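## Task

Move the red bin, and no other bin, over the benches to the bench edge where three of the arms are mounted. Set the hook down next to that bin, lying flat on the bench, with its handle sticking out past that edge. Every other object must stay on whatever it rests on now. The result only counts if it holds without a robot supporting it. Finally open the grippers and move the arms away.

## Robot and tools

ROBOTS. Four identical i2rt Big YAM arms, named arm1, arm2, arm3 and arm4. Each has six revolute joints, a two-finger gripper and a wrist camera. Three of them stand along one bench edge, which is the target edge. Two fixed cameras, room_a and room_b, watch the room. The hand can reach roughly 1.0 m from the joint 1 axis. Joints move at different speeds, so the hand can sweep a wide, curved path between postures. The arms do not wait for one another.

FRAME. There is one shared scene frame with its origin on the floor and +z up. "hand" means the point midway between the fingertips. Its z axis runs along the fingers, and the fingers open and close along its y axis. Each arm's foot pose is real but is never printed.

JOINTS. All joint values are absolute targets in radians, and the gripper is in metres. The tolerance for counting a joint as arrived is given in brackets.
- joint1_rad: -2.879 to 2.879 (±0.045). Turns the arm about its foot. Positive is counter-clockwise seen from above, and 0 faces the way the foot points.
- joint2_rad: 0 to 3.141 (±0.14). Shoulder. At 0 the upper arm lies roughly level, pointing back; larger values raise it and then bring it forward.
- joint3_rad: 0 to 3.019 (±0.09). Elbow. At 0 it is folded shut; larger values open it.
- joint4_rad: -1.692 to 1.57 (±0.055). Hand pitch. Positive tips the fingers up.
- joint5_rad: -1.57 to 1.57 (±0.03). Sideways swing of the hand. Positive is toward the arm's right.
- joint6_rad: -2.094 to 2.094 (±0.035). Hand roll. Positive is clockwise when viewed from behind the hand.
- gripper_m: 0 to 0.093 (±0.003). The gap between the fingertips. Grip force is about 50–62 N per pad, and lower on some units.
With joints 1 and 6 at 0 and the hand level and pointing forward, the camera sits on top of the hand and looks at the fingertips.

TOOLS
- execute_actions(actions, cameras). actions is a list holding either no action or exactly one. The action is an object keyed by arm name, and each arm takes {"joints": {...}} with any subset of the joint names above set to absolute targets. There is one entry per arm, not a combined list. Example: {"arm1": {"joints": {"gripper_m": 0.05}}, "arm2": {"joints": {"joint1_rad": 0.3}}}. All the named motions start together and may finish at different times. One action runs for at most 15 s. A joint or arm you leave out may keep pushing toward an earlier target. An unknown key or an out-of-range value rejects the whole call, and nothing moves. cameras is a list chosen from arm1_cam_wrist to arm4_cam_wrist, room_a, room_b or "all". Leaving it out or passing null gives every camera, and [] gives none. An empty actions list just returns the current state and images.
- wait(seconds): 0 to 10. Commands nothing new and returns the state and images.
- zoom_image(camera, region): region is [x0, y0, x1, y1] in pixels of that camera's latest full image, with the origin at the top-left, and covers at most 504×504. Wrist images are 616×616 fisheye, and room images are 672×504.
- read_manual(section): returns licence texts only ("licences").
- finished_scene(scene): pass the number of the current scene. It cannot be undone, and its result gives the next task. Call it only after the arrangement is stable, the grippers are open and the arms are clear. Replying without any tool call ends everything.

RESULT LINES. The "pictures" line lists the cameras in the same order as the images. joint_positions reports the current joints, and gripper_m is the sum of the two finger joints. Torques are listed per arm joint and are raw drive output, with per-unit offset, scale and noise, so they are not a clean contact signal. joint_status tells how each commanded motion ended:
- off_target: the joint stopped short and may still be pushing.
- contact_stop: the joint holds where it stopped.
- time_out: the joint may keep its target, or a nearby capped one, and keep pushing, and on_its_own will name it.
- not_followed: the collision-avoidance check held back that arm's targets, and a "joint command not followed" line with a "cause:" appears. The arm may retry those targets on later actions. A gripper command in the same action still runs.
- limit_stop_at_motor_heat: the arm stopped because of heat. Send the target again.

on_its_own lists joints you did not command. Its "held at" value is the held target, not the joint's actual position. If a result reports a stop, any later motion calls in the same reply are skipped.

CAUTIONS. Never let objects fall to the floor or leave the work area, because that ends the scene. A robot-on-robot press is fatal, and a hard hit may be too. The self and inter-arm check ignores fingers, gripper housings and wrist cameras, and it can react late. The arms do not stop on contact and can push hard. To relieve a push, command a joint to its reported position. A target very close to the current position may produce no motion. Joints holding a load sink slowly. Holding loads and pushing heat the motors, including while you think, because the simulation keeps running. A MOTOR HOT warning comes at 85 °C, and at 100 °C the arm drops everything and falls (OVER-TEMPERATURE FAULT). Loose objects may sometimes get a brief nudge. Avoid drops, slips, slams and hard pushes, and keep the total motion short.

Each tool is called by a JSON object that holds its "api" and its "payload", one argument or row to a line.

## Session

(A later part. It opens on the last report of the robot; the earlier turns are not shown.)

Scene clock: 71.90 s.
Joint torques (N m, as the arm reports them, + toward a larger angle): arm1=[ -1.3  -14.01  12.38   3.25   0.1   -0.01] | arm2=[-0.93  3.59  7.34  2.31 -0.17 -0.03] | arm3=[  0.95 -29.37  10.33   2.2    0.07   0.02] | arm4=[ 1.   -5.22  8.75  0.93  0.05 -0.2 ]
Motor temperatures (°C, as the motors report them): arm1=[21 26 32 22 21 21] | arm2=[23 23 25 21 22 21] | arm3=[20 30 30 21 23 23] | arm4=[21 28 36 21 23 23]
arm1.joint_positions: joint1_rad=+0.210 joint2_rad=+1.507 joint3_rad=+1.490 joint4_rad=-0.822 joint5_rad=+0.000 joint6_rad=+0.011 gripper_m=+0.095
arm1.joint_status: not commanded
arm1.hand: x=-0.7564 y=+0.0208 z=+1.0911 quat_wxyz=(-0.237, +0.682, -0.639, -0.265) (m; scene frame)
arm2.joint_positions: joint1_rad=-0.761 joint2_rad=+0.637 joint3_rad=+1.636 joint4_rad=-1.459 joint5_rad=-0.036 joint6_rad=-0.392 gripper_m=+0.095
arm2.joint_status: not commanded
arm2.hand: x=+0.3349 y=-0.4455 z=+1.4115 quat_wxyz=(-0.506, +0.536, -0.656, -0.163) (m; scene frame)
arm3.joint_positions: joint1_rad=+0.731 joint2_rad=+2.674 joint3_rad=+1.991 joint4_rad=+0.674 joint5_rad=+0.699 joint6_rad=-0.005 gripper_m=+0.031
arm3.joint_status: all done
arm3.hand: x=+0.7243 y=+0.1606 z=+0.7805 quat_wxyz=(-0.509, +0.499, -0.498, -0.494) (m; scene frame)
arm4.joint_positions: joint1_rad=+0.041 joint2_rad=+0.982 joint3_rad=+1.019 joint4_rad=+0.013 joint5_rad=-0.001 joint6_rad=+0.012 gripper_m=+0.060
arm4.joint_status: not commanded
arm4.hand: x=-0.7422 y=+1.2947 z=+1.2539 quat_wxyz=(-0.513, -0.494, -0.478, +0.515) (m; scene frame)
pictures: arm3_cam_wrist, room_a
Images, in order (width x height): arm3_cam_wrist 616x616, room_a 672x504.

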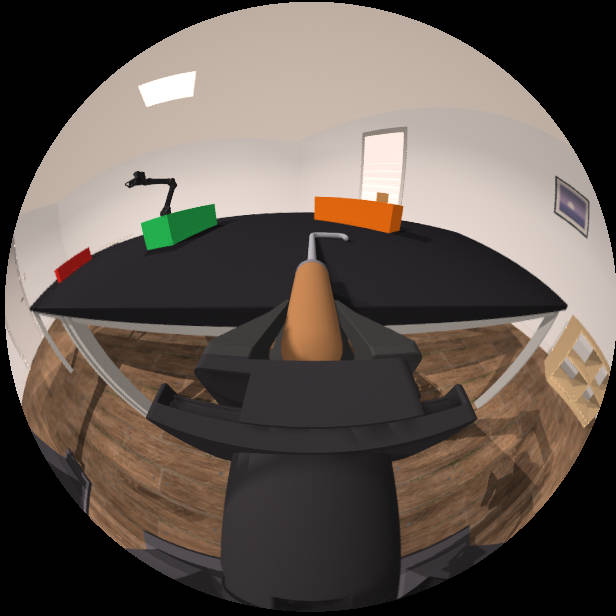

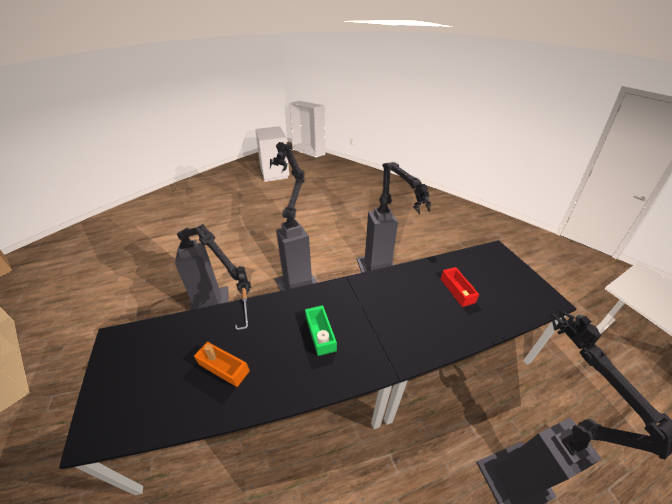

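{"api": "execute_actions", "payload": {
  "actions": [
    {"arm3":{"joints":{"gripper_m":0.093}},"arm2":{"joints":{"joint6_rad":1.57,"joint5_rad":-0.78,"joint4_rad":0.87}}}
  ],
  "cameras": []
}}

{"api": "execute_actions", "payload": {
  "actions": [
    {"arm3":{"joints":{"joint2_rad":1.6}}}
  ],
  "cameras": []
}}

{"api": "execute_actions", "payload": {
  "actions": [
    {"arm3":{"joints":{"joint1_rad":-0.6,"joint2_rad":1.0,"joint3_rad":1.2,"joint4_rad":-0.5,"joint5_rad":0}},"arm2":{"joints":{"joint1_rad":-0.94,"joint2_rad":2.0,"joint3_rad":1.7}}}
  ],
  "cameras": []
}}

{"api": "execute_actions", "payload": {
  "actions": [
    {"arm2":{"joints":{"joint2_rad":2.56}}}
  ],
  "cameras": ["arm2_cam_wrist","room_a"]
}}

Scene clock: 86.83 s.
Joint torques (N m, as the arm reports them, + toward a larger angle): arm1=[ -1.29 -13.96  12.39   3.24   0.1   -0.01] | arm2=[-0.22  6.05  4.88 -0.07  0.14  0.07] | arm3=[  0.88 -29.37  10.5    2.2    0.03   0.03] | arm4=[ 1.03 -5.26  8.76  0.94  0.05 -0.2 ]
Motor temperatures (°C, as the motors report them): arm1=[21 26 32 22 21 21] | arm2=[23 23 25 21 22 21] | arm3=[20 32 29 21 23 23] | arm4=[21 25 33 21 23 23]
arm1.joint_positions: joint1_rad=+0.210 joint2_rad=+1.507 joint3_rad=+1.490 joint4_rad=-0.822 joint5_rad=+0.000 joint6_rad=+0.011 gripper_m=+0.095
arm1.joint_status: not commanded
arm1.hand: x=-0.7564 y=+0.0208 z=+1.0911 quat_wxyz=(-0.237, +0.682, -0.639, -0.265) (m; scene frame)
arm2.joint_positions: joint1_rad=-0.761 joint2_rad=+0.637 joint3_rad=+1.636 joint4_rad=+0.860 joint5_rad=-0.777 joint6_rad=+1.562 gripper_m=+0.095
arm2.joint_status: all done
arm2.hand: x=+0.0808 y=-0.6069 z=+1.7068 quat_wxyz=(-0.334, +0.398, +0.019, -0.854) (m; scene frame)
arm3.joint_positions: joint1_rad=+0.731 joint2_rad=+2.666 joint3_rad=+1.991 joint4_rad=+0.674 joint5_rad=+0.699 joint6_rad=-0.005 gripper_m=+0.093
arm3.joint_status: all done
arm3.hand: x=+0.7236 y=+0.1614 z=+0.7878 quat_wxyz=(-0.509, +0.496, -0.498, -0.497) (m; scene frame)
arm4.joint_positions: joint1_rad=+0.041 joint2_rad=+0.982 joint3_rad=+1.019 joint4_rad=+0.013 joint5_rad=-0.001 joint6_rad=+0.012 gripper_m=+0.060
arm4.joint_status: not commanded
arm4.hand: x=-0.7422 y=+1.2947 z=+1.2539 quat_wxyz=(-0.513, -0.494, -0.478, +0.515) (m; scene frame)
pictures: none
No camera images: the call's "cameras" was empty. Leave "cameras" out to get every camera's image.

Scene clock: 89.13 s.
Joint torques (N m, as the arm reports them, + toward a larger angle): arm1=[ -1.34 -13.99  12.37   3.24   0.09  -0.01] | arm2=[-0.6   6.19  4.95 -0.11  0.17  0.07] | arm3=[  1.05 -15.11  10.21   0.52  -0.36  -0.04] | arm4=[ 1.01 -5.23  8.76  0.94  0.05 -0.2 ]
Motor temperatures (°C, as the motors report them): arm1=[21 26 32 22 21 21] | arm2=[23 23 24 21 22 21] | arm3=[20 31 29 21 23 23] | arm4=[21 25 33 21 23 23]
arm1.joint_positions: joint1_rad=+0.210 joint2_rad=+1.507 joint3_rad=+1.490 joint4_rad=-0.822 joint5_rad=+0.000 joint6_rad=+0.011 gripper_m=+0.095
arm1.joint_status: not commanded
arm1.hand: x=-0.7564 y=+0.0208 z=+1.0911 quat_wxyz=(-0.237, +0.682, -0.639, -0.265) (m; scene frame)
arm2.joint_positions: joint1_rad=-0.761 joint2_rad=+0.637 joint3_rad=+1.636 joint4_rad=+0.860 joint5_rad=-0.777 joint6_rad=+1.563 gripper_m=+0.095
arm2.joint_status: not commanded
arm2.hand: x=+0.0808 y=-0.6069 z=+1.7068 quat_wxyz=(-0.334, +0.398, +0.019, -0.854) (m; scene frame)
arm3.joint_positions: joint1_rad=+0.731 joint2_rad=+1.601 joint3_rad=+1.995 joint4_rad=+0.681 joint5_rad=+0.699 joint6_rad=-0.005 gripper_m=+0.093
arm3.joint_status: all done
arm3.hand: x=+0.9353 y=-0.1127 z=+1.6151 quat_wxyz=(-0.469, +0.067, -0.393, -0.788) (m; scene frame)
arm4.joint_positions: joint1_rad=+0.041 joint2_rad=+0.982 joint3_rad=+1.019 joint4_rad=+0.013 joint5_rad=-0.001 joint6_rad=+0.012 gripper_m=+0.060
arm4.joint_status: not commanded
arm4.hand: x=-0.7422 y=+1.2947 z=+1.2539 quat_wxyz=(-0.513, -0.494, -0.478, +0.515) (m; scene frame)
pictures: none
No camera images: the call's "cameras" was empty. Leave "cameras" out to get every camera's image.

Scene clock: 91.07 s.
Joint torques (N m, as the arm reports them, + toward a larger angle): arm1=[ -1.31 -13.99  12.38   3.25   0.1   -0.01] | arm2=[ -1.97 -17.88  10.87   2.12   0.    -0.07] | arm3=[ 0.48 -7.02 12.09  1.84 -0.12  0.01] | arm4=[ 1.03 -5.26  8.74  0.94  0.04 -0.2 ]
Motor temperatures (°C, as the motors report them): arm1=[21 26 32 22 21 21] | arm2=[23 23 25 21 22 21] | arm3=[20 31 29 21 23 23] | arm4=[21 25 33 21 23 23]
arm1.joint_positions: joint1_rad=+0.210 joint2_rad=+1.507 joint3_rad=+1.490 joint4_rad=-0.822 joint5_rad=+0.000 joint6_rad=+0.011 gripper_m=+0.095
arm1.joint_status: not commanded
arm1.hand: x=-0.7564 y=+0.0208 z=+1.0911 quat_wxyz=(-0.237, +0.682, -0.639, -0.265) (m; scene frame)
arm2.joint_positions: joint1_rad=-0.928 joint2_rad=+1.996 joint3_rad=+1.679 joint4_rad=+0.862 joint5_rad=-0.778 joint6_rad=+1.566 gripper_m=+0.095
arm2.joint_status: all done
arm2.hand: x=+0.6920 y=+0.0334 z=+1.2250 quat_wxyz=(-0.139, +0.135, -0.542, -0.818) (m; scene frame)
arm3.joint_positions: joint1_rad=-0.599 joint2_rad=+1.005 joint3_rad=+1.196 joint4_rad=-0.492 joint5_rad=+0.003 joint6_rad=-0.004 gripper_m=+0.093
arm3.joint_status: all done
arm3.hand: x=+1.4939 y=-0.2178 z=+1.2686 quat_wxyz=(-0.536, +0.358, -0.717, -0.266) (m; scene frame)
arm4.joint_positions: joint1_rad=+0.041 joint2_rad=+0.982 joint3_rad=+1.019 joint4_rad=+0.013 joint5_rad=-0.001 joint6_rad=+0.012 gripper_m=+0.060
arm4.joint_status: not commanded
arm4.hand: x=-0.7422 y=+1.2947 z=+1.2539 quat_wxyz=(-0.513, -0.494, -0.478, +0.515) (m; scene frame)
pictures: none
No camera images: the call's "cameras" was empty. Leave "cameras" out to get every camera's image.

Scene clock: 92.80 s.
Joint torques (N m, as the arm reports them, + toward a larger angle): arm1=[ -1.29 -14.02  12.37   3.24   0.1   -0.01] | arm2=[ -1.42 -19.09   8.8    2.42  -0.17  -0.11] | arm3=[ 0.37 -6.96 12.06  1.74 -0.14  0.03] | arm4=[ 1.02 -5.23  8.75  0.93  0.05 -0.21]
Motor temperatures (°C, as the motors report them): arm1=[21 26 33 22 21 21] | arm2=[23 24 25 21 22 21] | arm3=[20 30 29 21 23 23] | arm4=[21 25 33 21 23 23]
arm1.joint_positions: joint1_rad=+0.210 joint2_rad=+1.507 joint3_rad=+1.490 joint4_rad=-0.822 joint5_rad=+0.000 joint6_rad=+0.011 gripper_m=+0.095
arm1.joint_status: not commanded
arm1.hand: x=-0.7564 y=+0.0208 z=+1.0911 quat_wxyz=(-0.237, +0.682, -0.639, -0.265) (m; scene frame)
arm2.joint_positions: joint1_rad=-0.928 joint2_rad=+2.537 joint3_rad=+1.676 joint4_rad=+0.864 joint5_rad=-0.779 joint6_rad=+1.567 gripper_m=+0.095
arm2.joint_status: all done
arm2.hand: x=+0.7267 y=+0.0695 z=+0.7951 quat_wxyz=(-0.005, +0.003, -0.704, -0.710) (m; scene frame)
arm3.joint_positions: joint1_rad=-0.599 joint2_rad=+1.005 joint3_rad=+1.196 joint4_rad=-0.492 joint5_rad=+0.003 joint6_rad=-0.004 gripper_m=+0.093
arm3.joint_status: not commanded
arm3.hand: x=+1.4939 y=-0.2178 z=+1.2686 quat_wxyz=(-0.536, +0.358, -0.717, -0.266) (m; scene frame)
arm4.joint_positions: joint1_rad=+0.041 joint2_rad=+0.982 joint3_rad=+1.019 joint4_rad=+0.013 joint5_rad=-0.001 joint6_rad=+0.012 gripper_m=+0.060
arm4.joint_status: not commanded
arm4.hand: x=-0.7422 y=+1.2947 z=+1.2539 quat_wxyz=(-0.513, -0.494, -0.478, +0.515) (m; scene frame)
pictures: arm2_cam_wrist, room_a
Images, in order (width x height): arm2_cam_wrist 616x616, room_a 672x504.

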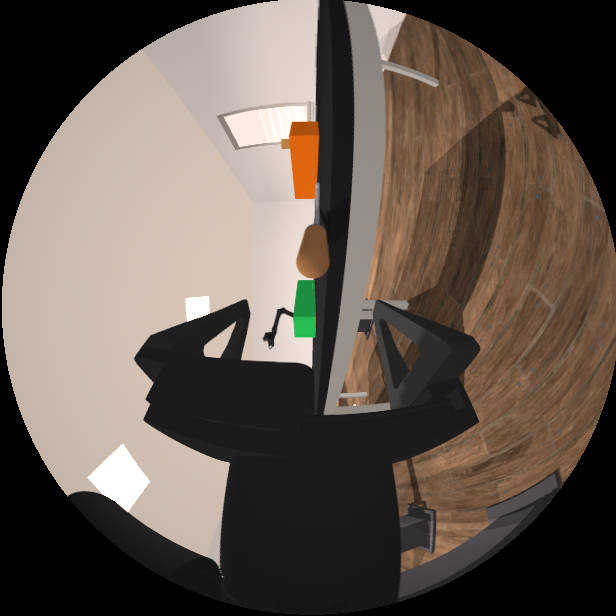

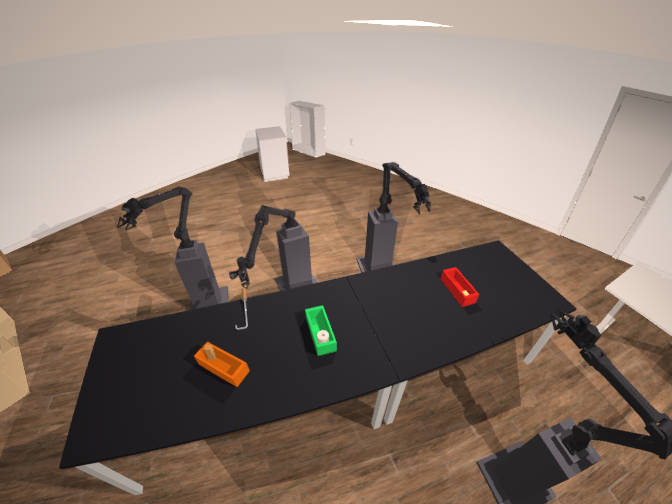

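{"api": "execute_actions", "payload": {
  "actions": [
    {"arm2":{"joints":{"joint1_rad":-0.845,"joint2_rad":2.675,"joint3_rad":1.99,"joint4_rad":0.69,"joint5_rad":-0.70}}}
  ],
  "cameras": ["arm2_cam_wrist"]
}}

Scene clock: 98.43 s.
Joint torques (N m, as the arm reports them, + toward a larger angle): arm1=[ -1.3  -13.98  12.37   3.24   0.09  -0.01] | arm2=[ -0.92 -22.09  10.79   1.81  -0.08  -0.07] | arm3=[ 0.63 -6.78 12.15  1.74 -0.11  0.05] | arm4=[ 1.03 -5.24  8.76  0.93  0.05 -0.2 ]
Motor temperatures (°C, as the motors report them): arm1=[21 26 33 22 21 21] | arm2=[23 25 26 21 22 21] | arm3=[20 29 30 21 23 23] | arm4=[21 24 33 21 23 23]
arm1.joint_positions: joint1_rad=+0.210 joint2_rad=+1.507 joint3_rad=+1.490 joint4_rad=-0.822 joint5_rad=+0.000 joint6_rad=+0.011 gripper_m=+0.095
arm1.joint_status: not commanded
arm1.hand: x=-0.7564 y=+0.0208 z=+1.0911 quat_wxyz=(-0.237, +0.682, -0.639, -0.265) (m; scene frame)
arm2.joint_positions: joint1_rad=-0.839 joint2_rad=+2.662 joint3_rad=+1.955 joint4_rad=+0.700 joint5_rad=-0.701 joint6_rad=+1.567 gripper_m=+0.095
arm2.joint_status: all done
arm2.hand: x=+0.7163 y=+0.1564 z=+0.7903 quat_wxyz=(+0.001, +0.004, -0.707, -0.708) (m; scene frame)
arm3.joint_positions: joint1_rad=-0.599 joint2_rad=+1.005 joint3_rad=+1.196 joint4_rad=-0.492 joint5_rad=+0.003 joint6_rad=-0.004 gripper_m=+0.093
arm3.joint_status: not commanded
arm3.hand: x=+1.4939 y=-0.2178 z=+1.2686 quat_wxyz=(-0.536, +0.358, -0.717, -0.266) (m; scene frame)
arm4.joint_positions: joint1_rad=+0.041 joint2_rad=+0.982 joint3_rad=+1.019 joint4_rad=+0.013 joint5_rad=-0.001 joint6_rad=+0.012 gripper_m=+0.060
arm4.joint_status: not commanded
arm4.hand: x=-0.7422 y=+1.2947 z=+1.2539 quat_wxyz=(-0.513, -0.494, -0.478, +0.515) (m; scene frame)
pictures: arm2_cam_wrist
Images, in order (width x height): arm2_cam_wrist 616x616.

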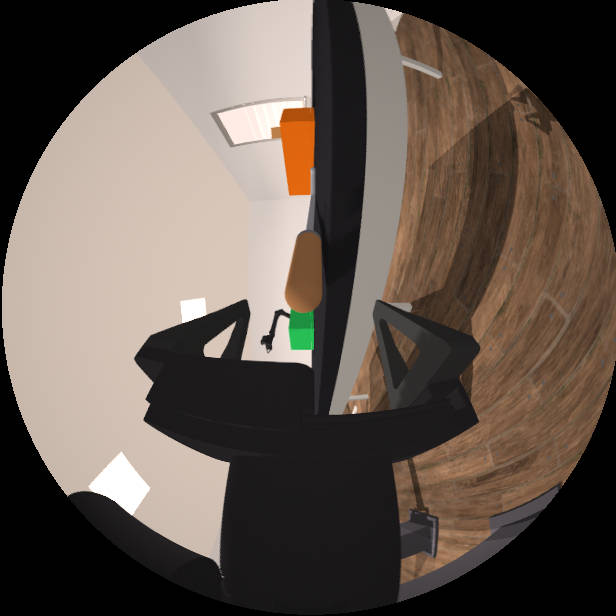

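{"api": "execute_actions", "payload": {
  "actions": [],
  "cameras": ["room_a","arm3_cam_wrist"]
}}

{"api": "zoom_image", "payload": {
  "camera": "room_a",
  "region": [200, 250, 300, 340]
}}

Scene clock: 102.27 s.
Joint torques (N m, as the arm reports them, + toward a larger angle): arm1=[ -1.3  -14.    12.38   3.24   0.1   -0.01] | arm2=[ -1.   -21.52  10.7    1.83  -0.09  -0.08] | arm3=[ 0.68 -6.86 12.2   1.81 -0.13  0.02] | arm4=[ 1.06 -5.21  8.75  0.93  0.05 -0.2 ]
Motor temperatures (°C, as the motors report them): arm1=[21 26 33 22 21 21] | arm2=[23 26 27 21 22 21] | arm3=[20 28 30 21 23 23] | arm4=[21 24 33 21 23 23]
arm1.joint_positions: joint1_rad=+0.210 joint2_rad=+1.507 joint3_rad=+1.490 joint4_rad=-0.822 joint5_rad=+0.000 joint6_rad=+0.011 gripper_m=+0.095
arm1.joint_status: not commanded
arm1.hand: x=-0.7564 y=+0.0208 z=+1.0911 quat_wxyz=(-0.237, +0.682, -0.639, -0.265) (m; scene frame)
arm2.joint_positions: joint1_rad=-0.839 joint2_rad=+2.662 joint3_rad=+1.955 joint4_rad=+0.700 joint5_rad=-0.701 joint6_rad=+1.567 gripper_m=+0.095
arm2.joint_status: all done
arm2.hand: x=+0.7163 y=+0.1564 z=+0.7903 quat_wxyz=(+0.001, +0.004, -0.707, -0.708) (m; scene frame)
arm3.joint_positions: joint1_rad=-0.599 joint2_rad=+1.005 joint3_rad=+1.196 joint4_rad=-0.492 joint5_rad=+0.003 joint6_rad=-0.004 gripper_m=+0.093
arm3.joint_status: not commanded
arm3.hand: x=+1.4939 y=-0.2178 z=+1.2686 quat_wxyz=(-0.536, +0.358, -0.717, -0.266) (m; scene frame)
arm4.joint_positions: joint1_rad=+0.041 joint2_rad=+0.982 joint3_rad=+1.019 joint4_rad=+0.013 joint5_rad=-0.001 joint6_rad=+0.012 gripper_m=+0.060
arm4.joint_status: not commanded
arm4.hand: x=-0.7422 y=+1.2947 z=+1.2539 quat_wxyz=(-0.513, -0.494, -0.478, +0.515) (m; scene frame)
pictures: arm3_cam_wrist, room_a
Images, in order (width x height): arm3_cam_wrist 616x616, room_a 672x504.

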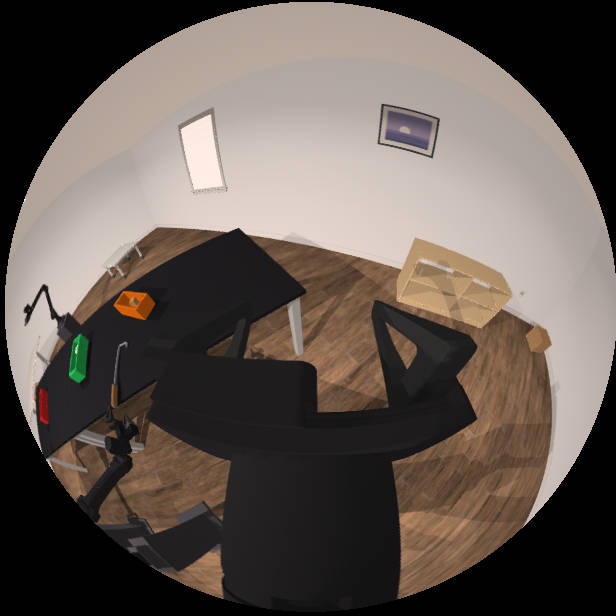

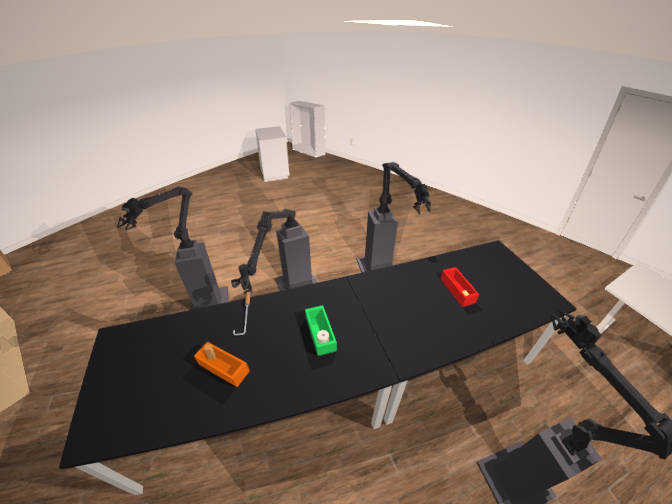

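Region (200, 250, 300, 340) of room_a's 672x504 image, scaled by 5.040, with more detail than that image has; it fills the top 454 rows of this view, and the rest is white.

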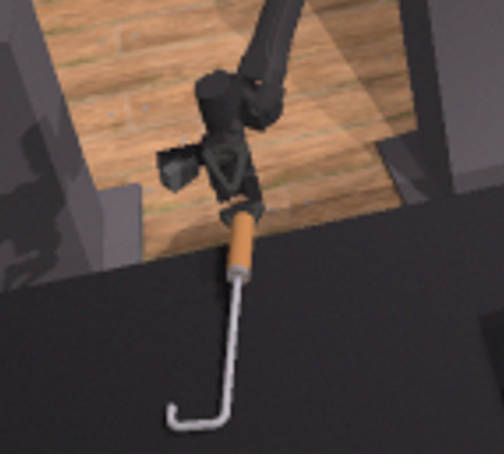

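{"api": "execute_actions", "payload": {
  "actions": [
    {"arm2":{"joints":{"joint6_rad":0}}}
  ],
  "cameras": []
}}

{"api": "execute_actions", "payload": {
  "actions": [
    {"arm2":{"joints":{"joint1_rad":-0.775,"joint3_rad":2.15,"joint4_rad":0.53,"joint5_rad":-0.5}}}
  ],
  "cameras": []
}}

{"api": "execute_actions", "payload": {
  "actions": [
    {"arm2":{"joints":{"joint2_rad":2.72}}}
  ],
  "cameras": ["arm2_cam_wrist"]
}}

Scene clock: 111.33 s.
Joint torques (N m, as the arm reports them, + toward a larger angle): arm1=[ -1.32 -14.01  12.38   3.24   0.1   -0.01] | arm2=[ -1.46 -21.85  10.66   1.83  -0.08  -0.09] | arm3=[ 0.44 -6.91 12.14  1.8  -0.11  0.  ] | arm4=[ 1.04 -5.25  8.74  0.93  0.05 -0.2 ]
Motor temperatures (°C, as the motors report them): arm1=[21 26 33 22 21 21] | arm2=[23 28 28 21 22 21] | arm3=[20 27 31 21 23 23] | arm4=[21 24 33 21 23 23]
arm1.joint_positions: joint1_rad=+0.210 joint2_rad=+1.507 joint3_rad=+1.490 joint4_rad=-0.822 joint5_rad=+0.000 joint6_rad=+0.011 gripper_m=+0.095
arm1.joint_status: not commanded
arm1.hand: x=-0.7564 y=+0.0208 z=+1.0911 quat_wxyz=(-0.237, +0.682, -0.639, -0.265) (m; scene frame)
arm2.joint_positions: joint1_rad=-0.839 joint2_rad=+2.662 joint3_rad=+1.955 joint4_rad=+0.700 joint5_rad=-0.701 joint6_rad=+0.008 gripper_m=+0.095
arm2.joint_status: all done
arm2.hand: x=+0.7163 y=+0.1564 z=+0.7903 quat_wxyz=(-0.496, +0.500, -0.500, -0.504) (m; scene frame)
arm3.joint_positions: joint1_rad=-0.599 joint2_rad=+1.005 joint3_rad=+1.196 joint4_rad=-0.492 joint5_rad=+0.003 joint6_rad=-0.004 gripper_m=+0.093
arm3.joint_status: not commanded
arm3.hand: x=+1.4939 y=-0.2178 z=+1.2686 quat_wxyz=(-0.536, +0.358, -0.717, -0.266) (m; scene frame)
arm4.joint_positions: joint1_rad=+0.041 joint2_rad=+0.982 joint3_rad=+1.019 joint4_rad=+0.013 joint5_rad=-0.001 joint6_rad=+0.012 gripper_m=+0.060
arm4.joint_status: not commanded
arm4.hand: x=-0.7422 y=+1.2947 z=+1.2539 quat_wxyz=(-0.513, -0.494, -0.478, +0.515) (m; scene frame)
pictures: none
No camera images: the call's "cameras" was empty. Leave "cameras" out to get every camera's image.

Scene clock: 112.33 s.
Joint torques (N m, as the arm reports them, + toward a larger angle): arm1=[ -1.32 -14.01  12.37   3.25   0.1   -0.01] | arm2=[ -1.1  -22.47  11.66   1.8   -0.05  -0.08] | arm3=[ 0.68 -7.3  12.16  1.84 -0.1   0.03] | arm4=[ 1.03 -5.21  8.75  0.93  0.05 -0.2 ]
Motor temperatures (°C, as the motors report them): arm1=[21 26 33 22 21 21] | arm2=[23 28 28 21 22 21] | arm3=[20 27 31 21 23 23] | arm4=[21 24 33 21 23 23]
arm1.joint_positions: joint1_rad=+0.210 joint2_rad=+1.507 joint3_rad=+1.490 joint4_rad=-0.822 joint5_rad=+0.000 joint6_rad=+0.011 gripper_m=+0.095
arm1.joint_status: not commanded
arm1.hand: x=-0.7564 y=+0.0208 z=+1.0911 quat_wxyz=(-0.237, +0.682, -0.639, -0.265) (m; scene frame)
arm2.joint_positions: joint1_rad=-0.771 joint2_rad=+2.655 joint3_rad=+2.114 joint4_rad=+0.540 joint5_rad=-0.502 joint6_rad=+0.007 gripper_m=+0.095
arm2.joint_status: all done
arm2.hand: x=+0.7193 y=+0.2155 z=+0.8463 quat_wxyz=(-0.531, +0.466, -0.529, -0.471) (m; scene frame)
arm3.joint_positions: joint1_rad=-0.599 joint2_rad=+1.005 joint3_rad=+1.196 joint4_rad=-0.492 joint5_rad=+0.003 joint6_rad=-0.004 gripper_m=+0.093
arm3.joint_status: not commanded
arm3.hand: x=+1.4939 y=-0.2178 z=+1.2686 quat_wxyz=(-0.536, +0.358, -0.717, -0.266) (m; scene frame)
arm4.joint_positions: joint1_rad=+0.041 joint2_rad=+0.982 joint3_rad=+1.019 joint4_rad=+0.013 joint5_rad=-0.001 joint6_rad=+0.012 gripper_m=+0.060
arm4.joint_status: not commanded
arm4.hand: x=-0.7422 y=+1.2947 z=+1.2539 quat_wxyz=(-0.513, -0.494, -0.478, +0.515) (m; scene frame)
pictures: none
No camera images: the call's "cameras" was empty. Leave "cameras" out to get every camera's image.

Scene clock: 113.20 s.
Joint torques (N m, as the arm reports them, + toward a larger angle): arm1=[ -1.28 -13.99  12.38   3.24   0.1   -0.01] | arm2=[ -0.7  -21.3   11.56   1.87  -0.08  -0.12] | arm3=[ 0.88 -6.97 12.18  1.9  -0.1   0.01] | arm4=[ 1.01 -5.23  8.75  0.93  0.05 -0.2 ]
Motor temperatures (°C, as the motors report them): arm1=[21 26 33 22 21 21] | arm2=[23 28 28 21 22 21] | arm3=[20 27 31 21 23 23] | arm4=[21 24 33 21 23 23]
arm1.joint_positions: joint1_rad=+0.210 joint2_rad=+1.507 joint3_rad=+1.490 joint4_rad=-0.822 joint5_rad=+0.000 joint6_rad=+0.011 gripper_m=+0.095
arm1.joint_status: not commanded
arm1.hand: x=-0.7564 y=+0.0208 z=+1.0911 quat_wxyz=(-0.237, +0.682, -0.639, -0.265) (m; scene frame)
arm2.joint_positions: joint1_rad=-0.771 joint2_rad=+2.695 joint3_rad=+2.114 joint4_rad=+0.540 joint5_rad=-0.502 joint6_rad=+0.007 gripper_m=+0.095
arm2.joint_status: all done
arm2.hand: x=+0.7172 y=+0.2126 z=+0.8099 quat_wxyz=(-0.517, +0.469, -0.542, -0.468) (m; scene frame)
arm3.joint_positions: joint1_rad=-0.599 joint2_rad=+1.005 joint3_rad=+1.196 joint4_rad=-0.492 joint5_rad=+0.003 joint6_rad=-0.004 gripper_m=+0.093
arm3.joint_status: not commanded
arm3.hand: x=+1.4939 y=-0.2178 z=+1.2686 quat_wxyz=(-0.536, +0.358, -0.717, -0.266) (m; scene frame)
arm4.joint_positions: joint1_rad=+0.041 joint2_rad=+0.982 joint3_rad=+1.019 joint4_rad=+0.013 joint5_rad=-0.001 joint6_rad=+0.012 gripper_m=+0.060
arm4.joint_status: not commanded
arm4.hand: x=-0.7422 y=+1.2947 z=+1.2539 quat_wxyz=(-0.513, -0.494, -0.478, +0.515) (m; scene frame)
pictures: arm2_cam_wrist
Images, in order (width x height): arm2_cam_wrist 616x616.

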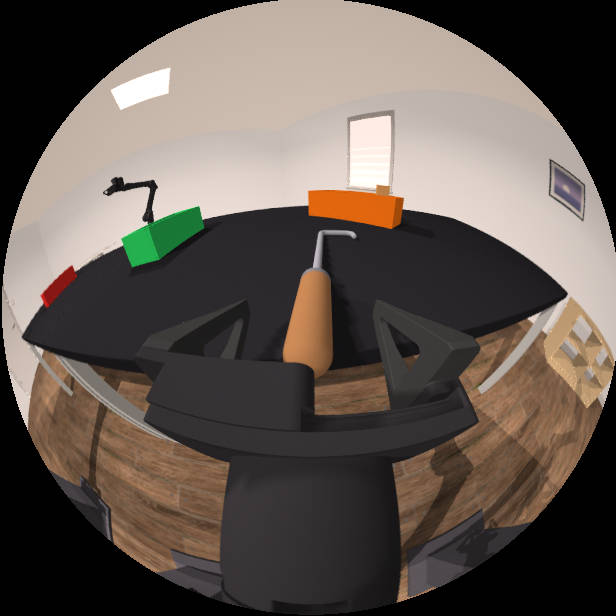

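{"api": "execute_actions", "payload": {
  "actions": [
    {"arm2":{"joints":{"joint2_rad":2.74}}}
  ],
  "cameras": []
}}

{"api": "execute_actions", "payload": {
  "actions": [
    {"arm2":{"joints":{"gripper_m":0}}}
  ],
  "cameras": []
}}

{"api": "execute_actions", "payload": {
  "actions": [
    {"arm2":{"joints":{"joint2_rad":2.63}}}
  ],
  "cameras": ["arm2_cam_wrist"]
}}

Scene clock: 118.87 s.
Joint torques (N m, as the arm reports them, + toward a larger angle): arm1=[ -1.29 -13.99  12.37   3.24   0.1   -0.01] | arm2=[ -0.88 -21.44  11.36   1.86  -0.06  -0.1 ] | arm3=[ 0.71 -7.2  12.21  1.84 -0.12  0.  ] | arm4=[ 1.04 -5.23  8.75  0.93  0.05 -0.2 ]
Motor temperatures (°C, as the motors report them): arm1=[21 27 33 22 21 21] | arm2=[23 29 29 21 22 21] | arm3=[20 27 31 21 23 23] | arm4=[21 23 33 21 23 23]
arm1.joint_positions: joint1_rad=+0.210 joint2_rad=+1.507 joint3_rad=+1.490 joint4_rad=-0.822 joint5_rad=+0.000 joint6_rad=+0.011 gripper_m=+0.095
arm1.joint_status: not commanded
arm1.hand: x=-0.7564 y=+0.0208 z=+1.0911 quat_wxyz=(-0.237, +0.682, -0.639, -0.265) (m; scene frame)
arm2.joint_positions: joint1_rad=-0.771 joint2_rad=+2.705 joint3_rad=+2.114 joint4_rad=+0.540 joint5_rad=-0.502 joint6_rad=+0.007 gripper_m=+0.095
arm2.joint_status: all done
arm2.hand: x=+0.7165 y=+0.2116 z=+0.8001 quat_wxyz=(-0.513, +0.470, -0.546, -0.467) (m; scene frame)
arm3.joint_positions: joint1_rad=-0.599 joint2_rad=+1.005 joint3_rad=+1.196 joint4_rad=-0.492 joint5_rad=+0.003 joint6_rad=-0.004 gripper_m=+0.093
arm3.joint_status: not commanded
arm3.hand: x=+1.4939 y=-0.2178 z=+1.2686 quat_wxyz=(-0.536, +0.358, -0.717, -0.266) (m; scene frame)
arm4.joint_positions: joint1_rad=+0.041 joint2_rad=+0.982 joint3_rad=+1.019 joint4_rad=+0.013 joint5_rad=-0.001 joint6_rad=+0.012 gripper_m=+0.060
arm4.joint_status: not commanded
arm4.hand: x=-0.7422 y=+1.2947 z=+1.2539 quat_wxyz=(-0.513, -0.494, -0.478, +0.515) (m; scene frame)
pictures: none
No camera images: the call's "cameras" was empty. Leave "cameras" out to get every camera's image.

Scene clock: 119.60 s.
Joint torques (N m, as the arm reports them, + toward a larger angle): arm1=[ -1.31 -13.97  12.37   3.24   0.1   -0.01] | arm2=[ -1.31 -21.09  11.49   1.95  -0.11  -0.1 ] | arm3=[ 0.72 -7.18 12.11  1.8  -0.11  0.02] | arm4=[ 1.04 -5.24  8.75  0.93  0.05 -0.2 ]
Motor temperatures (°C, as the motors report them): arm1=[21 27 33 22 21 21] | arm2=[23 29 29 21 22 21] | arm3=[20 27 31 21 23 23] | arm4=[21 23 33 21 23 23]
arm1.joint_positions: joint1_rad=+0.210 joint2_rad=+1.507 joint3_rad=+1.490 joint4_rad=-0.822 joint5_rad=+0.000 joint6_rad=+0.011 gripper_m=+0.095
arm1.joint_status: not commanded
arm1.hand: x=-0.7564 y=+0.0208 z=+1.0911 quat_wxyz=(-0.237, +0.682, -0.639, -0.265) (m; scene frame)
arm2.joint_positions: joint1_rad=-0.771 joint2_rad=+2.705 joint3_rad=+2.114 joint4_rad=+0.540 joint5_rad=-0.500 joint6_rad=+0.006 gripper_m=+0.031
arm2.joint_status: gripper_m off_target (ended at +0.031, target +0.000)
arm2.hand: x=+0.7168 y=+0.2116 z=+0.8001 quat_wxyz=(-0.514, +0.469, -0.546, -0.466) (m; scene frame)
arm3.joint_positions: joint1_rad=-0.599 joint2_rad=+1.005 joint3_rad=+1.196 joint4_rad=-0.492 joint5_rad=+0.003 joint6_rad=-0.004 gripper_m=+0.093
arm3.joint_status: not commanded
arm3.hand: x=+1.4939 y=-0.2178 z=+1.2686 quat_wxyz=(-0.536, +0.358, -0.717, -0.266) (m; scene frame)
arm4.joint_positions: joint1_rad=+0.041 joint2_rad=+0.982 joint3_rad=+1.019 joint4_rad=+0.013 joint5_rad=-0.001 joint6_rad=+0.012 gripper_m=+0.060
arm4.joint_status: not commanded
arm4.hand: x=-0.7422 y=+1.2947 z=+1.2539 quat_wxyz=(-0.513, -0.494, -0.478, +0.515) (m; scene frame)
pictures: none
No camera images: the call's "cameras" was empty. Leave "cameras" out to get every camera's image.

Scene clock: 120.67 s.
Joint torques (N m, as the arm reports them, + toward a larger angle): arm1=[ -1.31 -13.99  12.38   3.24   0.1   -0.01] | arm2=[ -0.81 -25.71  11.74   2.57  -0.15  -0.06] | arm3=[ 0.92 -7.31 12.2   1.75 -0.11  0.01] | arm4=[ 1.01 -5.25  8.75  0.93  0.05 -0.2 ]
Motor temperatures (°C, as the motors report them): arm1=[21 27 34 22 21 21] | arm2=[23 29 29 21 22 21] | arm3=[20 27 31 21 23 23] | arm4=[21 23 33 21 23 23]
arm1.joint_positions: joint1_rad=+0.210 joint2_rad=+1.507 joint3_rad=+1.490 joint4_rad=-0.822 joint5_rad=+0.000 joint6_rad=+0.011 gripper_m=+0.095
arm1.joint_status: not commanded
arm1.hand: x=-0.7564 y=+0.0208 z=+1.0911 quat_wxyz=(-0.237, +0.682, -0.639, -0.265) (m; scene frame)
arm2.joint_positions: joint1_rad=-0.771 joint2_rad=+2.665 joint3_rad=+2.114 joint4_rad=+0.521 joint5_rad=-0.500 joint6_rad=+0.004 gripper_m=+0.031
arm2.joint_status: all done
arm2.hand: x=+0.7191 y=+0.2148 z=+0.8333 quat_wxyz=(-0.522, +0.468, -0.538, -0.467) (m; scene frame)
arm3.joint_positions: joint1_rad=-0.599 joint2_rad=+1.005 joint3_rad=+1.196 joint4_rad=-0.492 joint5_rad=+0.003 joint6_rad=-0.004 gripper_m=+0.093
arm3.joint_status: not commanded
arm3.hand: x=+1.4939 y=-0.2178 z=+1.2686 quat_wxyz=(-0.536, +0.358, -0.717, -0.266) (m; scene frame)
arm4.joint_positions: joint1_rad=+0.041 joint2_rad=+0.982 joint3_rad=+1.019 joint4_rad=+0.013 joint5_rad=-0.001 joint6_rad=+0.012 gripper_m=+0.060
arm4.joint_status: not commanded
arm4.hand: x=-0.7422 y=+1.2947 z=+1.2539 quat_wxyz=(-0.513, -0.494, -0.478, +0.515) (m; scene frame)
pictures: arm2_cam_wrist
Images, in order (width x height): arm2_cam_wrist 616x616.

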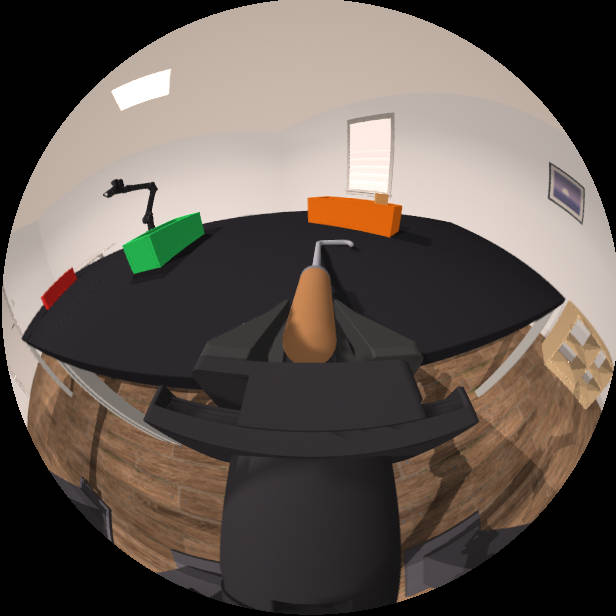

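Seems to hold weight; lift further.

{"api": "execute_actions", "payload": {
  "actions": [
    {"arm2":{"joints":{"joint2_rad":2.45}}}
  ],
  "cameras": ["arm2_cam_wrist"]
}}

Scene clock: 127.33 s.
Joint torques (N m, as the arm reports them, + toward a larger angle): arm1=[ -1.3  -13.98  12.37   3.24   0.1   -0.01] | arm2=[ -0.81 -23.33  12.32   2.82  -0.07  -0.02] | arm3=[ 0.66 -7.22 12.22  1.87 -0.12  0.03] | arm4=[ 1.04 -5.25  8.75  0.94  0.05 -0.2 ]
Motor temperatures (°C, as the motors report them): arm1=[21 27 34 22 21 21] | arm2=[23 31 30 21 22 21] | arm3=[20 26 31 21 23 23] | arm4=[21 23 33 21 23 23]
arm1.joint_positions: joint1_rad=+0.210 joint2_rad=+1.507 joint3_rad=+1.490 joint4_rad=-0.822 joint5_rad=+0.000 joint6_rad=+0.011 gripper_m=+0.095
arm1.joint_status: not commanded
arm1.hand: x=-0.7564 y=+0.0208 z=+1.0911 quat_wxyz=(-0.237, +0.682, -0.639, -0.265) (m; scene frame)
arm2.joint_positions: joint1_rad=-0.771 joint2_rad=+2.447 joint3_rad=+2.114 joint4_rad=+0.510 joint5_rad=-0.501 joint6_rad=+0.004 gripper_m=+0.031
arm2.joint_status: all done
arm2.hand: x=+0.7175 y=+0.2125 z=+1.0311 quat_wxyz=(-0.591, +0.450, -0.465, -0.482) (m; scene frame)
arm3.joint_positions: joint1_rad=-0.599 joint2_rad=+1.005 joint3_rad=+1.196 joint4_rad=-0.492 joint5_rad=+0.003 joint6_rad=-0.004 gripper_m=+0.093
arm3.joint_status: not commanded
arm3.hand: x=+1.4939 y=-0.2178 z=+1.2686 quat_wxyz=(-0.536, +0.358, -0.717, -0.266) (m; scene frame)
arm4.joint_positions: joint1_rad=+0.041 joint2_rad=+0.982 joint3_rad=+1.019 joint4_rad=+0.013 joint5_rad=-0.001 joint6_rad=+0.012 gripper_m=+0.060
arm4.joint_status: not commanded
arm4.hand: x=-0.7422 y=+1.2947 z=+1.2539 quat_wxyz=(-0.513, -0.494, -0.478, +0.515) (m; scene frame)
pictures: arm2_cam_wrist
Images, in order (width x height): arm2_cam_wrist 616x616.

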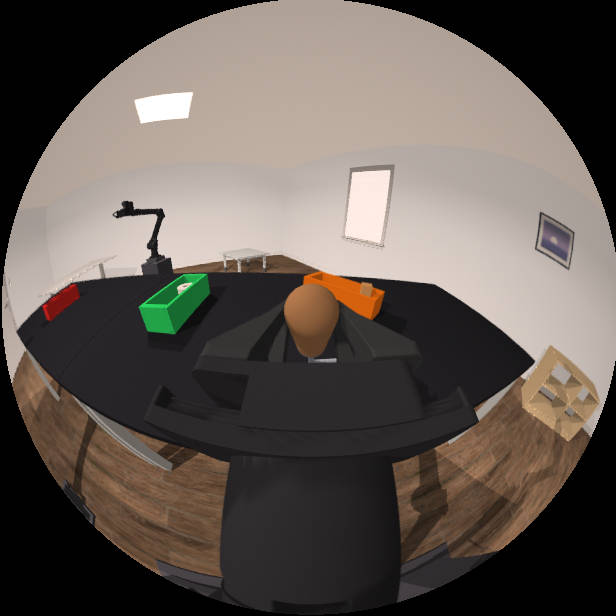

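Pivots. Lower back, and test the roll approach.

{"api": "execute_actions", "payload": {
  "actions": [
    {"arm2":{"joints":{"joint2_rad":2.64,"joint4_rad":0.42}}}
  ],
  "cameras": ["arm2_cam_wrist"]
}}

{"api": "execute_actions", "payload": {
  "actions": [
    {"arm2":{"joints":{"joint6_rad":-1.57}}}
  ],
  "cameras": []
}}

{"api": "execute_actions", "payload": {
  "actions": [
    {"arm2":{"joints":{"joint2_rad":2.45}}}
  ],
  "cameras": ["arm2_cam_wrist","room_a"]
}}

Scene clock: 133.43 s.
Joint torques (N m, as the arm reports them, + toward a larger angle): arm1=[ -1.26 -13.98  12.37   3.25   0.1   -0.01] | arm2=[ -0.81 -24.69   9.95   2.23  -0.23  -0.02] | arm3=[ 0.98 -7.25 12.15  1.79 -0.12  0.02] | arm4=[ 1.02 -5.22  8.75  0.93  0.05 -0.21]
Motor temperatures (°C, as the motors report them): arm1=[21 27 34 22 21 21] | arm2=[23 32 31 21 22 21] | arm3=[20 26 32 21 23 23] | arm4=[21 23 33 21 23 23]
arm1.joint_positions: joint1_rad=+0.210 joint2_rad=+1.507 joint3_rad=+1.490 joint4_rad=-0.822 joint5_rad=+0.000 joint6_rad=+0.011 gripper_m=+0.095
arm1.joint_status: not commanded
arm1.hand: x=-0.7564 y=+0.0208 z=+1.0911 quat_wxyz=(-0.237, +0.682, -0.639, -0.265) (m; scene frame)
arm2.joint_positions: joint1_rad=-0.771 joint2_rad=+2.661 joint3_rad=+2.136 joint4_rad=+0.419 joint5_rad=-0.499 joint6_rad=+0.000 gripper_m=+0.031
arm2.joint_status: all done
arm2.hand: x=+0.7214 y=+0.2177 z=+0.8260 quat_wxyz=(-0.497, +0.474, -0.563, -0.460) (m; scene frame)
arm3.joint_positions: joint1_rad=-0.599 joint2_rad=+1.005 joint3_rad=+1.196 joint4_rad=-0.492 joint5_rad=+0.003 joint6_rad=-0.004 gripper_m=+0.093
arm3.joint_status: not commanded
arm3.hand: x=+1.4939 y=-0.2178 z=+1.2686 quat_wxyz=(-0.536, +0.358, -0.717, -0.266) (m; scene frame)
arm4.joint_positions: joint1_rad=+0.041 joint2_rad=+0.982 joint3_rad=+1.019 joint4_rad=+0.013 joint5_rad=-0.001 joint6_rad=+0.012 gripper_m=+0.060
arm4.joint_status: not commanded
arm4.hand: x=-0.7422 y=+1.2947 z=+1.2539 quat_wxyz=(-0.513, -0.494, -0.478, +0.515) (m; scene frame)
pictures: arm2_cam_wrist
Images, in order (width x height): arm2_cam_wrist 616x616.

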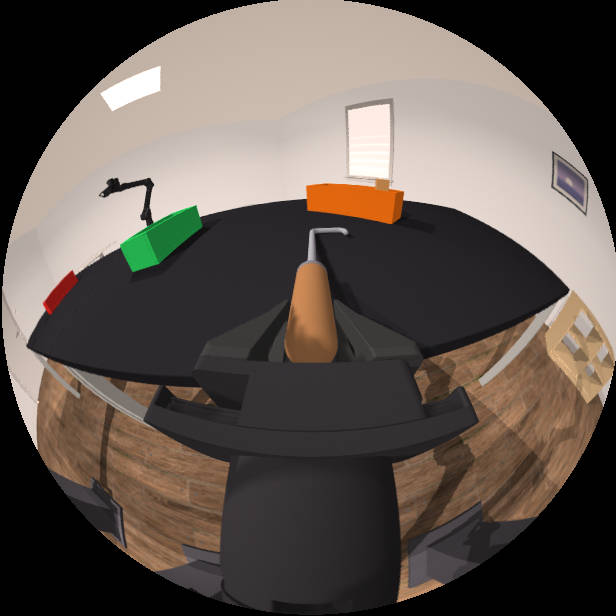

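Scene clock: 135.60 s.
Joint torques (N m, as the arm reports them, + toward a larger angle): arm1=[ -1.3  -13.97  12.38   3.24   0.09  -0.01] | arm2=[ -0.85 -24.9   10.04   2.55  -0.17  -0.04] | arm3=[ 0.95 -7.13 12.09  1.72 -0.11  0.03] | arm4=[ 1.05 -5.27  8.75  0.93  0.05 -0.2 ]
Motor temperatures (°C, as the motors report them): arm1=[21 27 34 22 21 21] | arm2=[23 32 30 21 22 21] | arm3=[20 26 32 21 23 23] | arm4=[21 23 33 21 23 23]
arm1.joint_positions: joint1_rad=+0.210 joint2_rad=+1.507 joint3_rad=+1.490 joint4_rad=-0.822 joint5_rad=+0.000 joint6_rad=+0.011 gripper_m=+0.095
arm1.joint_status: not commanded
arm1.hand: x=-0.7564 y=+0.0208 z=+1.0911 quat_wxyz=(-0.237, +0.682, -0.639, -0.265) (m; scene frame)
arm2.joint_positions: joint1_rad=-0.771 joint2_rad=+2.661 joint3_rad=+2.136 joint4_rad=+0.405 joint5_rad=-0.500 joint6_rad=-1.560 gripper_m=+0.031
arm2.joint_status: all done
arm2.hand: x=+0.7210 y=+0.2175 z=+0.8230 quat_wxyz=(-0.672, +0.737, -0.069, +0.019) (m; scene frame)
arm3.joint_positions: joint1_rad=-0.599 joint2_rad=+1.005 joint3_rad=+1.196 joint4_rad=-0.492 joint5_rad=+0.003 joint6_rad=-0.004 gripper_m=+0.093
arm3.joint_status: not commanded
arm3.hand: x=+1.4939 y=-0.2178 z=+1.2686 quat_wxyz=(-0.536, +0.358, -0.717, -0.266) (m; scene frame)
arm4.joint_positions: joint1_rad=+0.041 joint2_rad=+0.982 joint3_rad=+1.019 joint4_rad=+0.013 joint5_rad=-0.001 joint6_rad=+0.012 gripper_m=+0.060
arm4.joint_status: not commanded
arm4.hand: x=-0.7422 y=+1.2947 z=+1.2539 quat_wxyz=(-0.513, -0.494, -0.478, +0.515) (m; scene frame)
pictures: none
No camera images: the call's "cameras" was empty. Leave "cameras" out to get every camera's image.

Scene clock: 137.13 s.
Joint torques (N m, as the arm reports them, + toward a larger angle): arm1=[ -1.31 -13.99  12.37   3.24   0.1   -0.01] | arm2=[ -0.87 -24.36  12.07   3.6   -0.17  -0.01] | arm3=[ 0.71 -7.15 12.17  1.71 -0.11  0.  ] | arm4=[ 1.03 -5.26  8.76  0.94  0.05 -0.21]
Motor temperatures (°C, as the motors report them): arm1=[21 27 34 22 21 21] | arm2=[23 32 31 21 22 21] | arm3=[20 26 32 21 23 23] | arm4=[21 23 33 21 23 23]
arm1.joint_positions: joint1_rad=+0.210 joint2_rad=+1.507 joint3_rad=+1.490 joint4_rad=-0.822 joint5_rad=+0.000 joint6_rad=+0.011 gripper_m=+0.095
arm1.joint_status: not commanded
arm1.hand: x=-0.7564 y=+0.0208 z=+1.0911 quat_wxyz=(-0.237, +0.682, -0.639, -0.265) (m; scene frame)
arm2.joint_positions: joint1_rad=-0.771 joint2_rad=+2.475 joint3_rad=+2.115 joint4_rad=+0.386 joint5_rad=-0.499 joint6_rad=-1.560 gripper_m=+0.031
arm2.joint_status: all done
arm2.hand: x=+0.7210 y=+0.2170 z=+0.9786 quat_wxyz=(-0.717, +0.695, -0.041, +0.047) (m; scene frame)
arm3.joint_positions: joint1_rad=-0.599 joint2_rad=+1.005 joint3_rad=+1.196 joint4_rad=-0.492 joint5_rad=+0.003 joint6_rad=-0.004 gripper_m=+0.093
arm3.joint_status: not commanded
arm3.hand: x=+1.4939 y=-0.2178 z=+1.2686 quat_wxyz=(-0.536, +0.358, -0.717, -0.266) (m; scene frame)
arm4.joint_positions: joint1_rad=+0.041 joint2_rad=+0.982 joint3_rad=+1.019 joint4_rad=+0.013 joint5_rad=-0.001 joint6_rad=+0.012 gripper_m=+0.060
arm4.joint_status: not commanded
arm4.hand: x=-0.7422 y=+1.2947 z=+1.2539 quat_wxyz=(-0.513, -0.494, -0.478, +0.515) (m; scene frame)
pictures: arm2_cam_wrist, room_a
Images, in order (width x height): arm2_cam_wrist 616x616, room_a 672x504.

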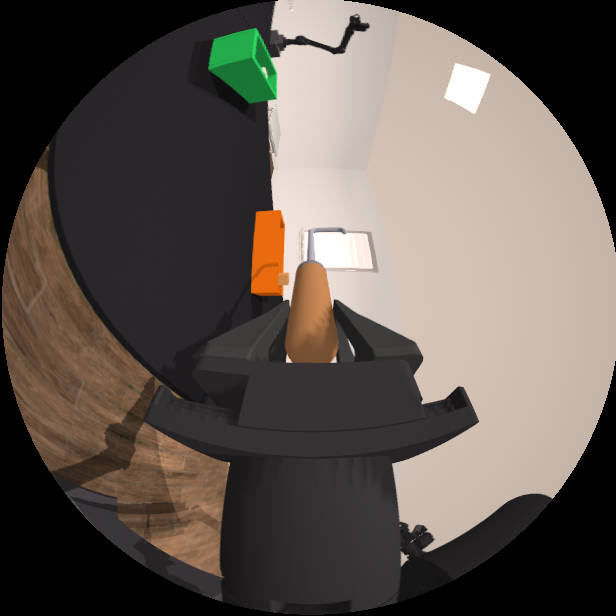

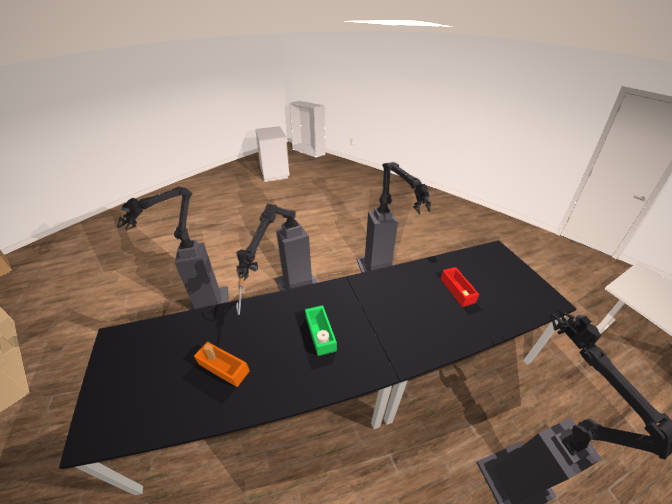

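{"api": "execute_actions", "payload": {
  "actions": [
    {"arm2":{"joints":{"joint1_rad":0.585,"joint5_rad":0.735,"joint4_rad":0.5}}}
  ],
  "cameras": []
}}

{"api": "execute_actions", "payload": {
  "actions": [
    {"arm2":{"joints":{"joint2_rad":2.66}}}
  ],
  "cameras": ["arm2_cam_wrist","room_a"]
}}

Scene clock: 145.03 s.
Joint torques (N m, as the arm reports them, + toward a larger angle): arm1=[ -1.27 -14.    12.38   3.24   0.1   -0.01] | arm2=[ -1.01 -24.9   12.1    4.11  -0.15   0.03] | arm3=[ 0.62 -7.26 12.17  1.81 -0.13  0.03] | arm4=[ 1.06 -5.25  8.73  0.92  0.05 -0.21]
Motor temperatures (°C, as the motors report them): arm1=[21 27 34 22 21 21] | arm2=[23 33 31 22 22 21] | arm3=[20 26 32 21 23 23] | arm4=[21 23 33 21 23 23]
arm1.joint_positions: joint1_rad=+0.210 joint2_rad=+1.507 joint3_rad=+1.490 joint4_rad=-0.822 joint5_rad=+0.000 joint6_rad=+0.011 gripper_m=+0.095
arm1.joint_status: not commanded
arm1.hand: x=-0.7564 y=+0.0208 z=+1.0911 quat_wxyz=(-0.237, +0.682, -0.639, -0.265) (m; scene frame)
arm2.joint_positions: joint1_rad=+0.590 joint2_rad=+2.477 joint3_rad=+2.115 joint4_rad=+0.450 joint5_rad=+0.736 joint6_rad=-1.568 gripper_m=+0.031
arm2.joint_status: all done
arm2.hand: x=-0.2968 y=+0.1630 z=+0.9837 quat_wxyz=(-0.732, +0.681, -0.020, -0.021) (m; scene frame)
arm3.joint_positions: joint1_rad=-0.599 joint2_rad=+1.005 joint3_rad=+1.196 joint4_rad=-0.492 joint5_rad=+0.003 joint6_rad=-0.004 gripper_m=+0.093
arm3.joint_status: not commanded
arm3.hand: x=+1.4939 y=-0.2178 z=+1.2686 quat_wxyz=(-0.536, +0.358, -0.717, -0.266) (m; scene frame)
arm4.joint_positions: joint1_rad=+0.041 joint2_rad=+0.982 joint3_rad=+1.019 joint4_rad=+0.013 joint5_rad=-0.001 joint6_rad=+0.012 gripper_m=+0.060
arm4.joint_status: not commanded
arm4.hand: x=-0.7422 y=+1.2947 z=+1.2539 quat_wxyz=(-0.513, -0.494, -0.478, +0.515) (m; scene frame)
pictures: none
No camera images: the call's "cameras" was empty. Leave "cameras" out to get every camera's image.

Scene clock: 146.10 s.
Joint torques (N m, as the arm reports them, + toward a larger angle): arm1=[ -1.29 -14.01  12.37   3.24   0.1   -0.01] | arm2=[ -1.29 -25.55  11.24   2.34  -0.11   0.06] | arm3=[ 0.7  -7.01 12.14  1.81 -0.13  0.02] | arm4=[ 1.02 -5.22  8.75  0.93  0.05 -0.21]
Motor temperatures (°C, as the motors report them): arm1=[21 27 34 22 21 21] | arm2=[23 33 31 22 22 21] | arm3=[20 26 32 21 23 23] | arm4=[21 23 33 21 23 23]
arm1.joint_positions: joint1_rad=+0.210 joint2_rad=+1.507 joint3_rad=+1.490 joint4_rad=-0.822 joint5_rad=+0.000 joint6_rad=+0.011 gripper_m=+0.095
arm1.joint_status: not commanded
arm1.hand: x=-0.7564 y=+0.0208 z=+1.0911 quat_wxyz=(-0.237, +0.682, -0.639, -0.265) (m; scene frame)
arm2.joint_positions: joint1_rad=+0.590 joint2_rad=+2.691 joint3_rad=+2.117 joint4_rad=+0.497 joint5_rad=+0.735 joint6_rad=-1.569 gripper_m=+0.031
arm2.joint_status: all done
arm2.hand: x=-0.2918 y=+0.1602 z=+0.8019 quat_wxyz=(-0.689, +0.724, +0.020, +0.019) (m; scene frame)
arm3.joint_positions: joint1_rad=-0.599 joint2_rad=+1.005 joint3_rad=+1.196 joint4_rad=-0.492 joint5_rad=+0.003 joint6_rad=-0.004 gripper_m=+0.093
arm3.joint_status: not commanded
arm3.hand: x=+1.4939 y=-0.2178 z=+1.2686 quat_wxyz=(-0.536, +0.358, -0.717, -0.266) (m; scene frame)
arm4.joint_positions: joint1_rad=+0.041 joint2_rad=+0.982 joint3_rad=+1.019 joint4_rad=+0.013 joint5_rad=-0.001 joint6_rad=+0.012 gripper_m=+0.060
arm4.joint_status: not commanded
arm4.hand: x=-0.7422 y=+1.2947 z=+1.2539 quat_wxyz=(-0.513, -0.494, -0.478, +0.515) (m; scene frame)
pictures: arm2_cam_wrist, room_a
Images, in order (width x height): arm2_cam_wrist 616x616, room_a 672x504.

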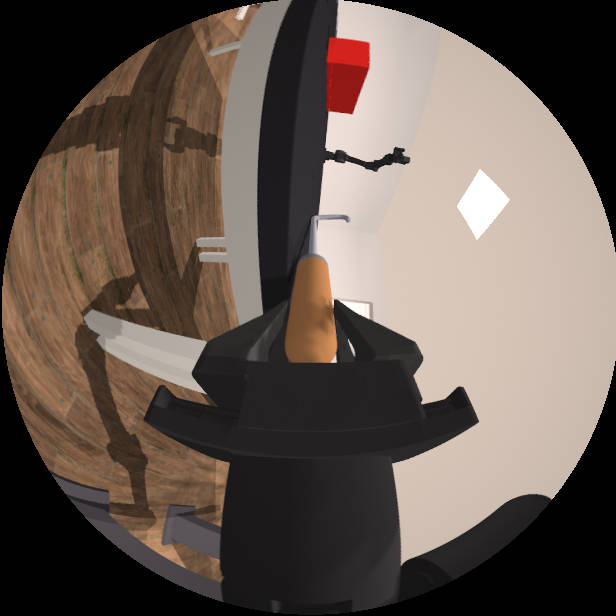

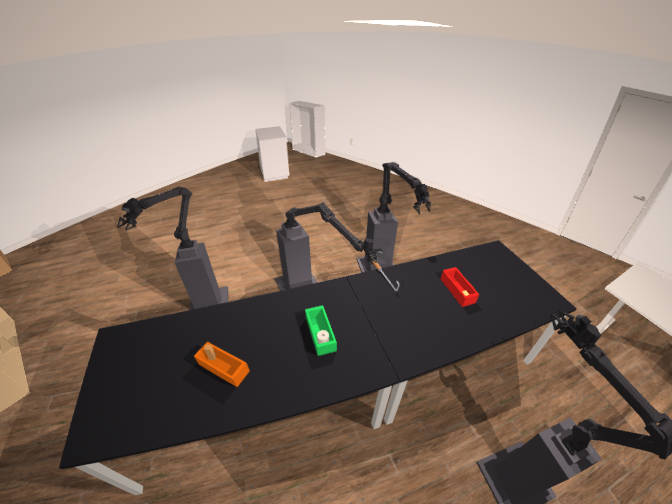

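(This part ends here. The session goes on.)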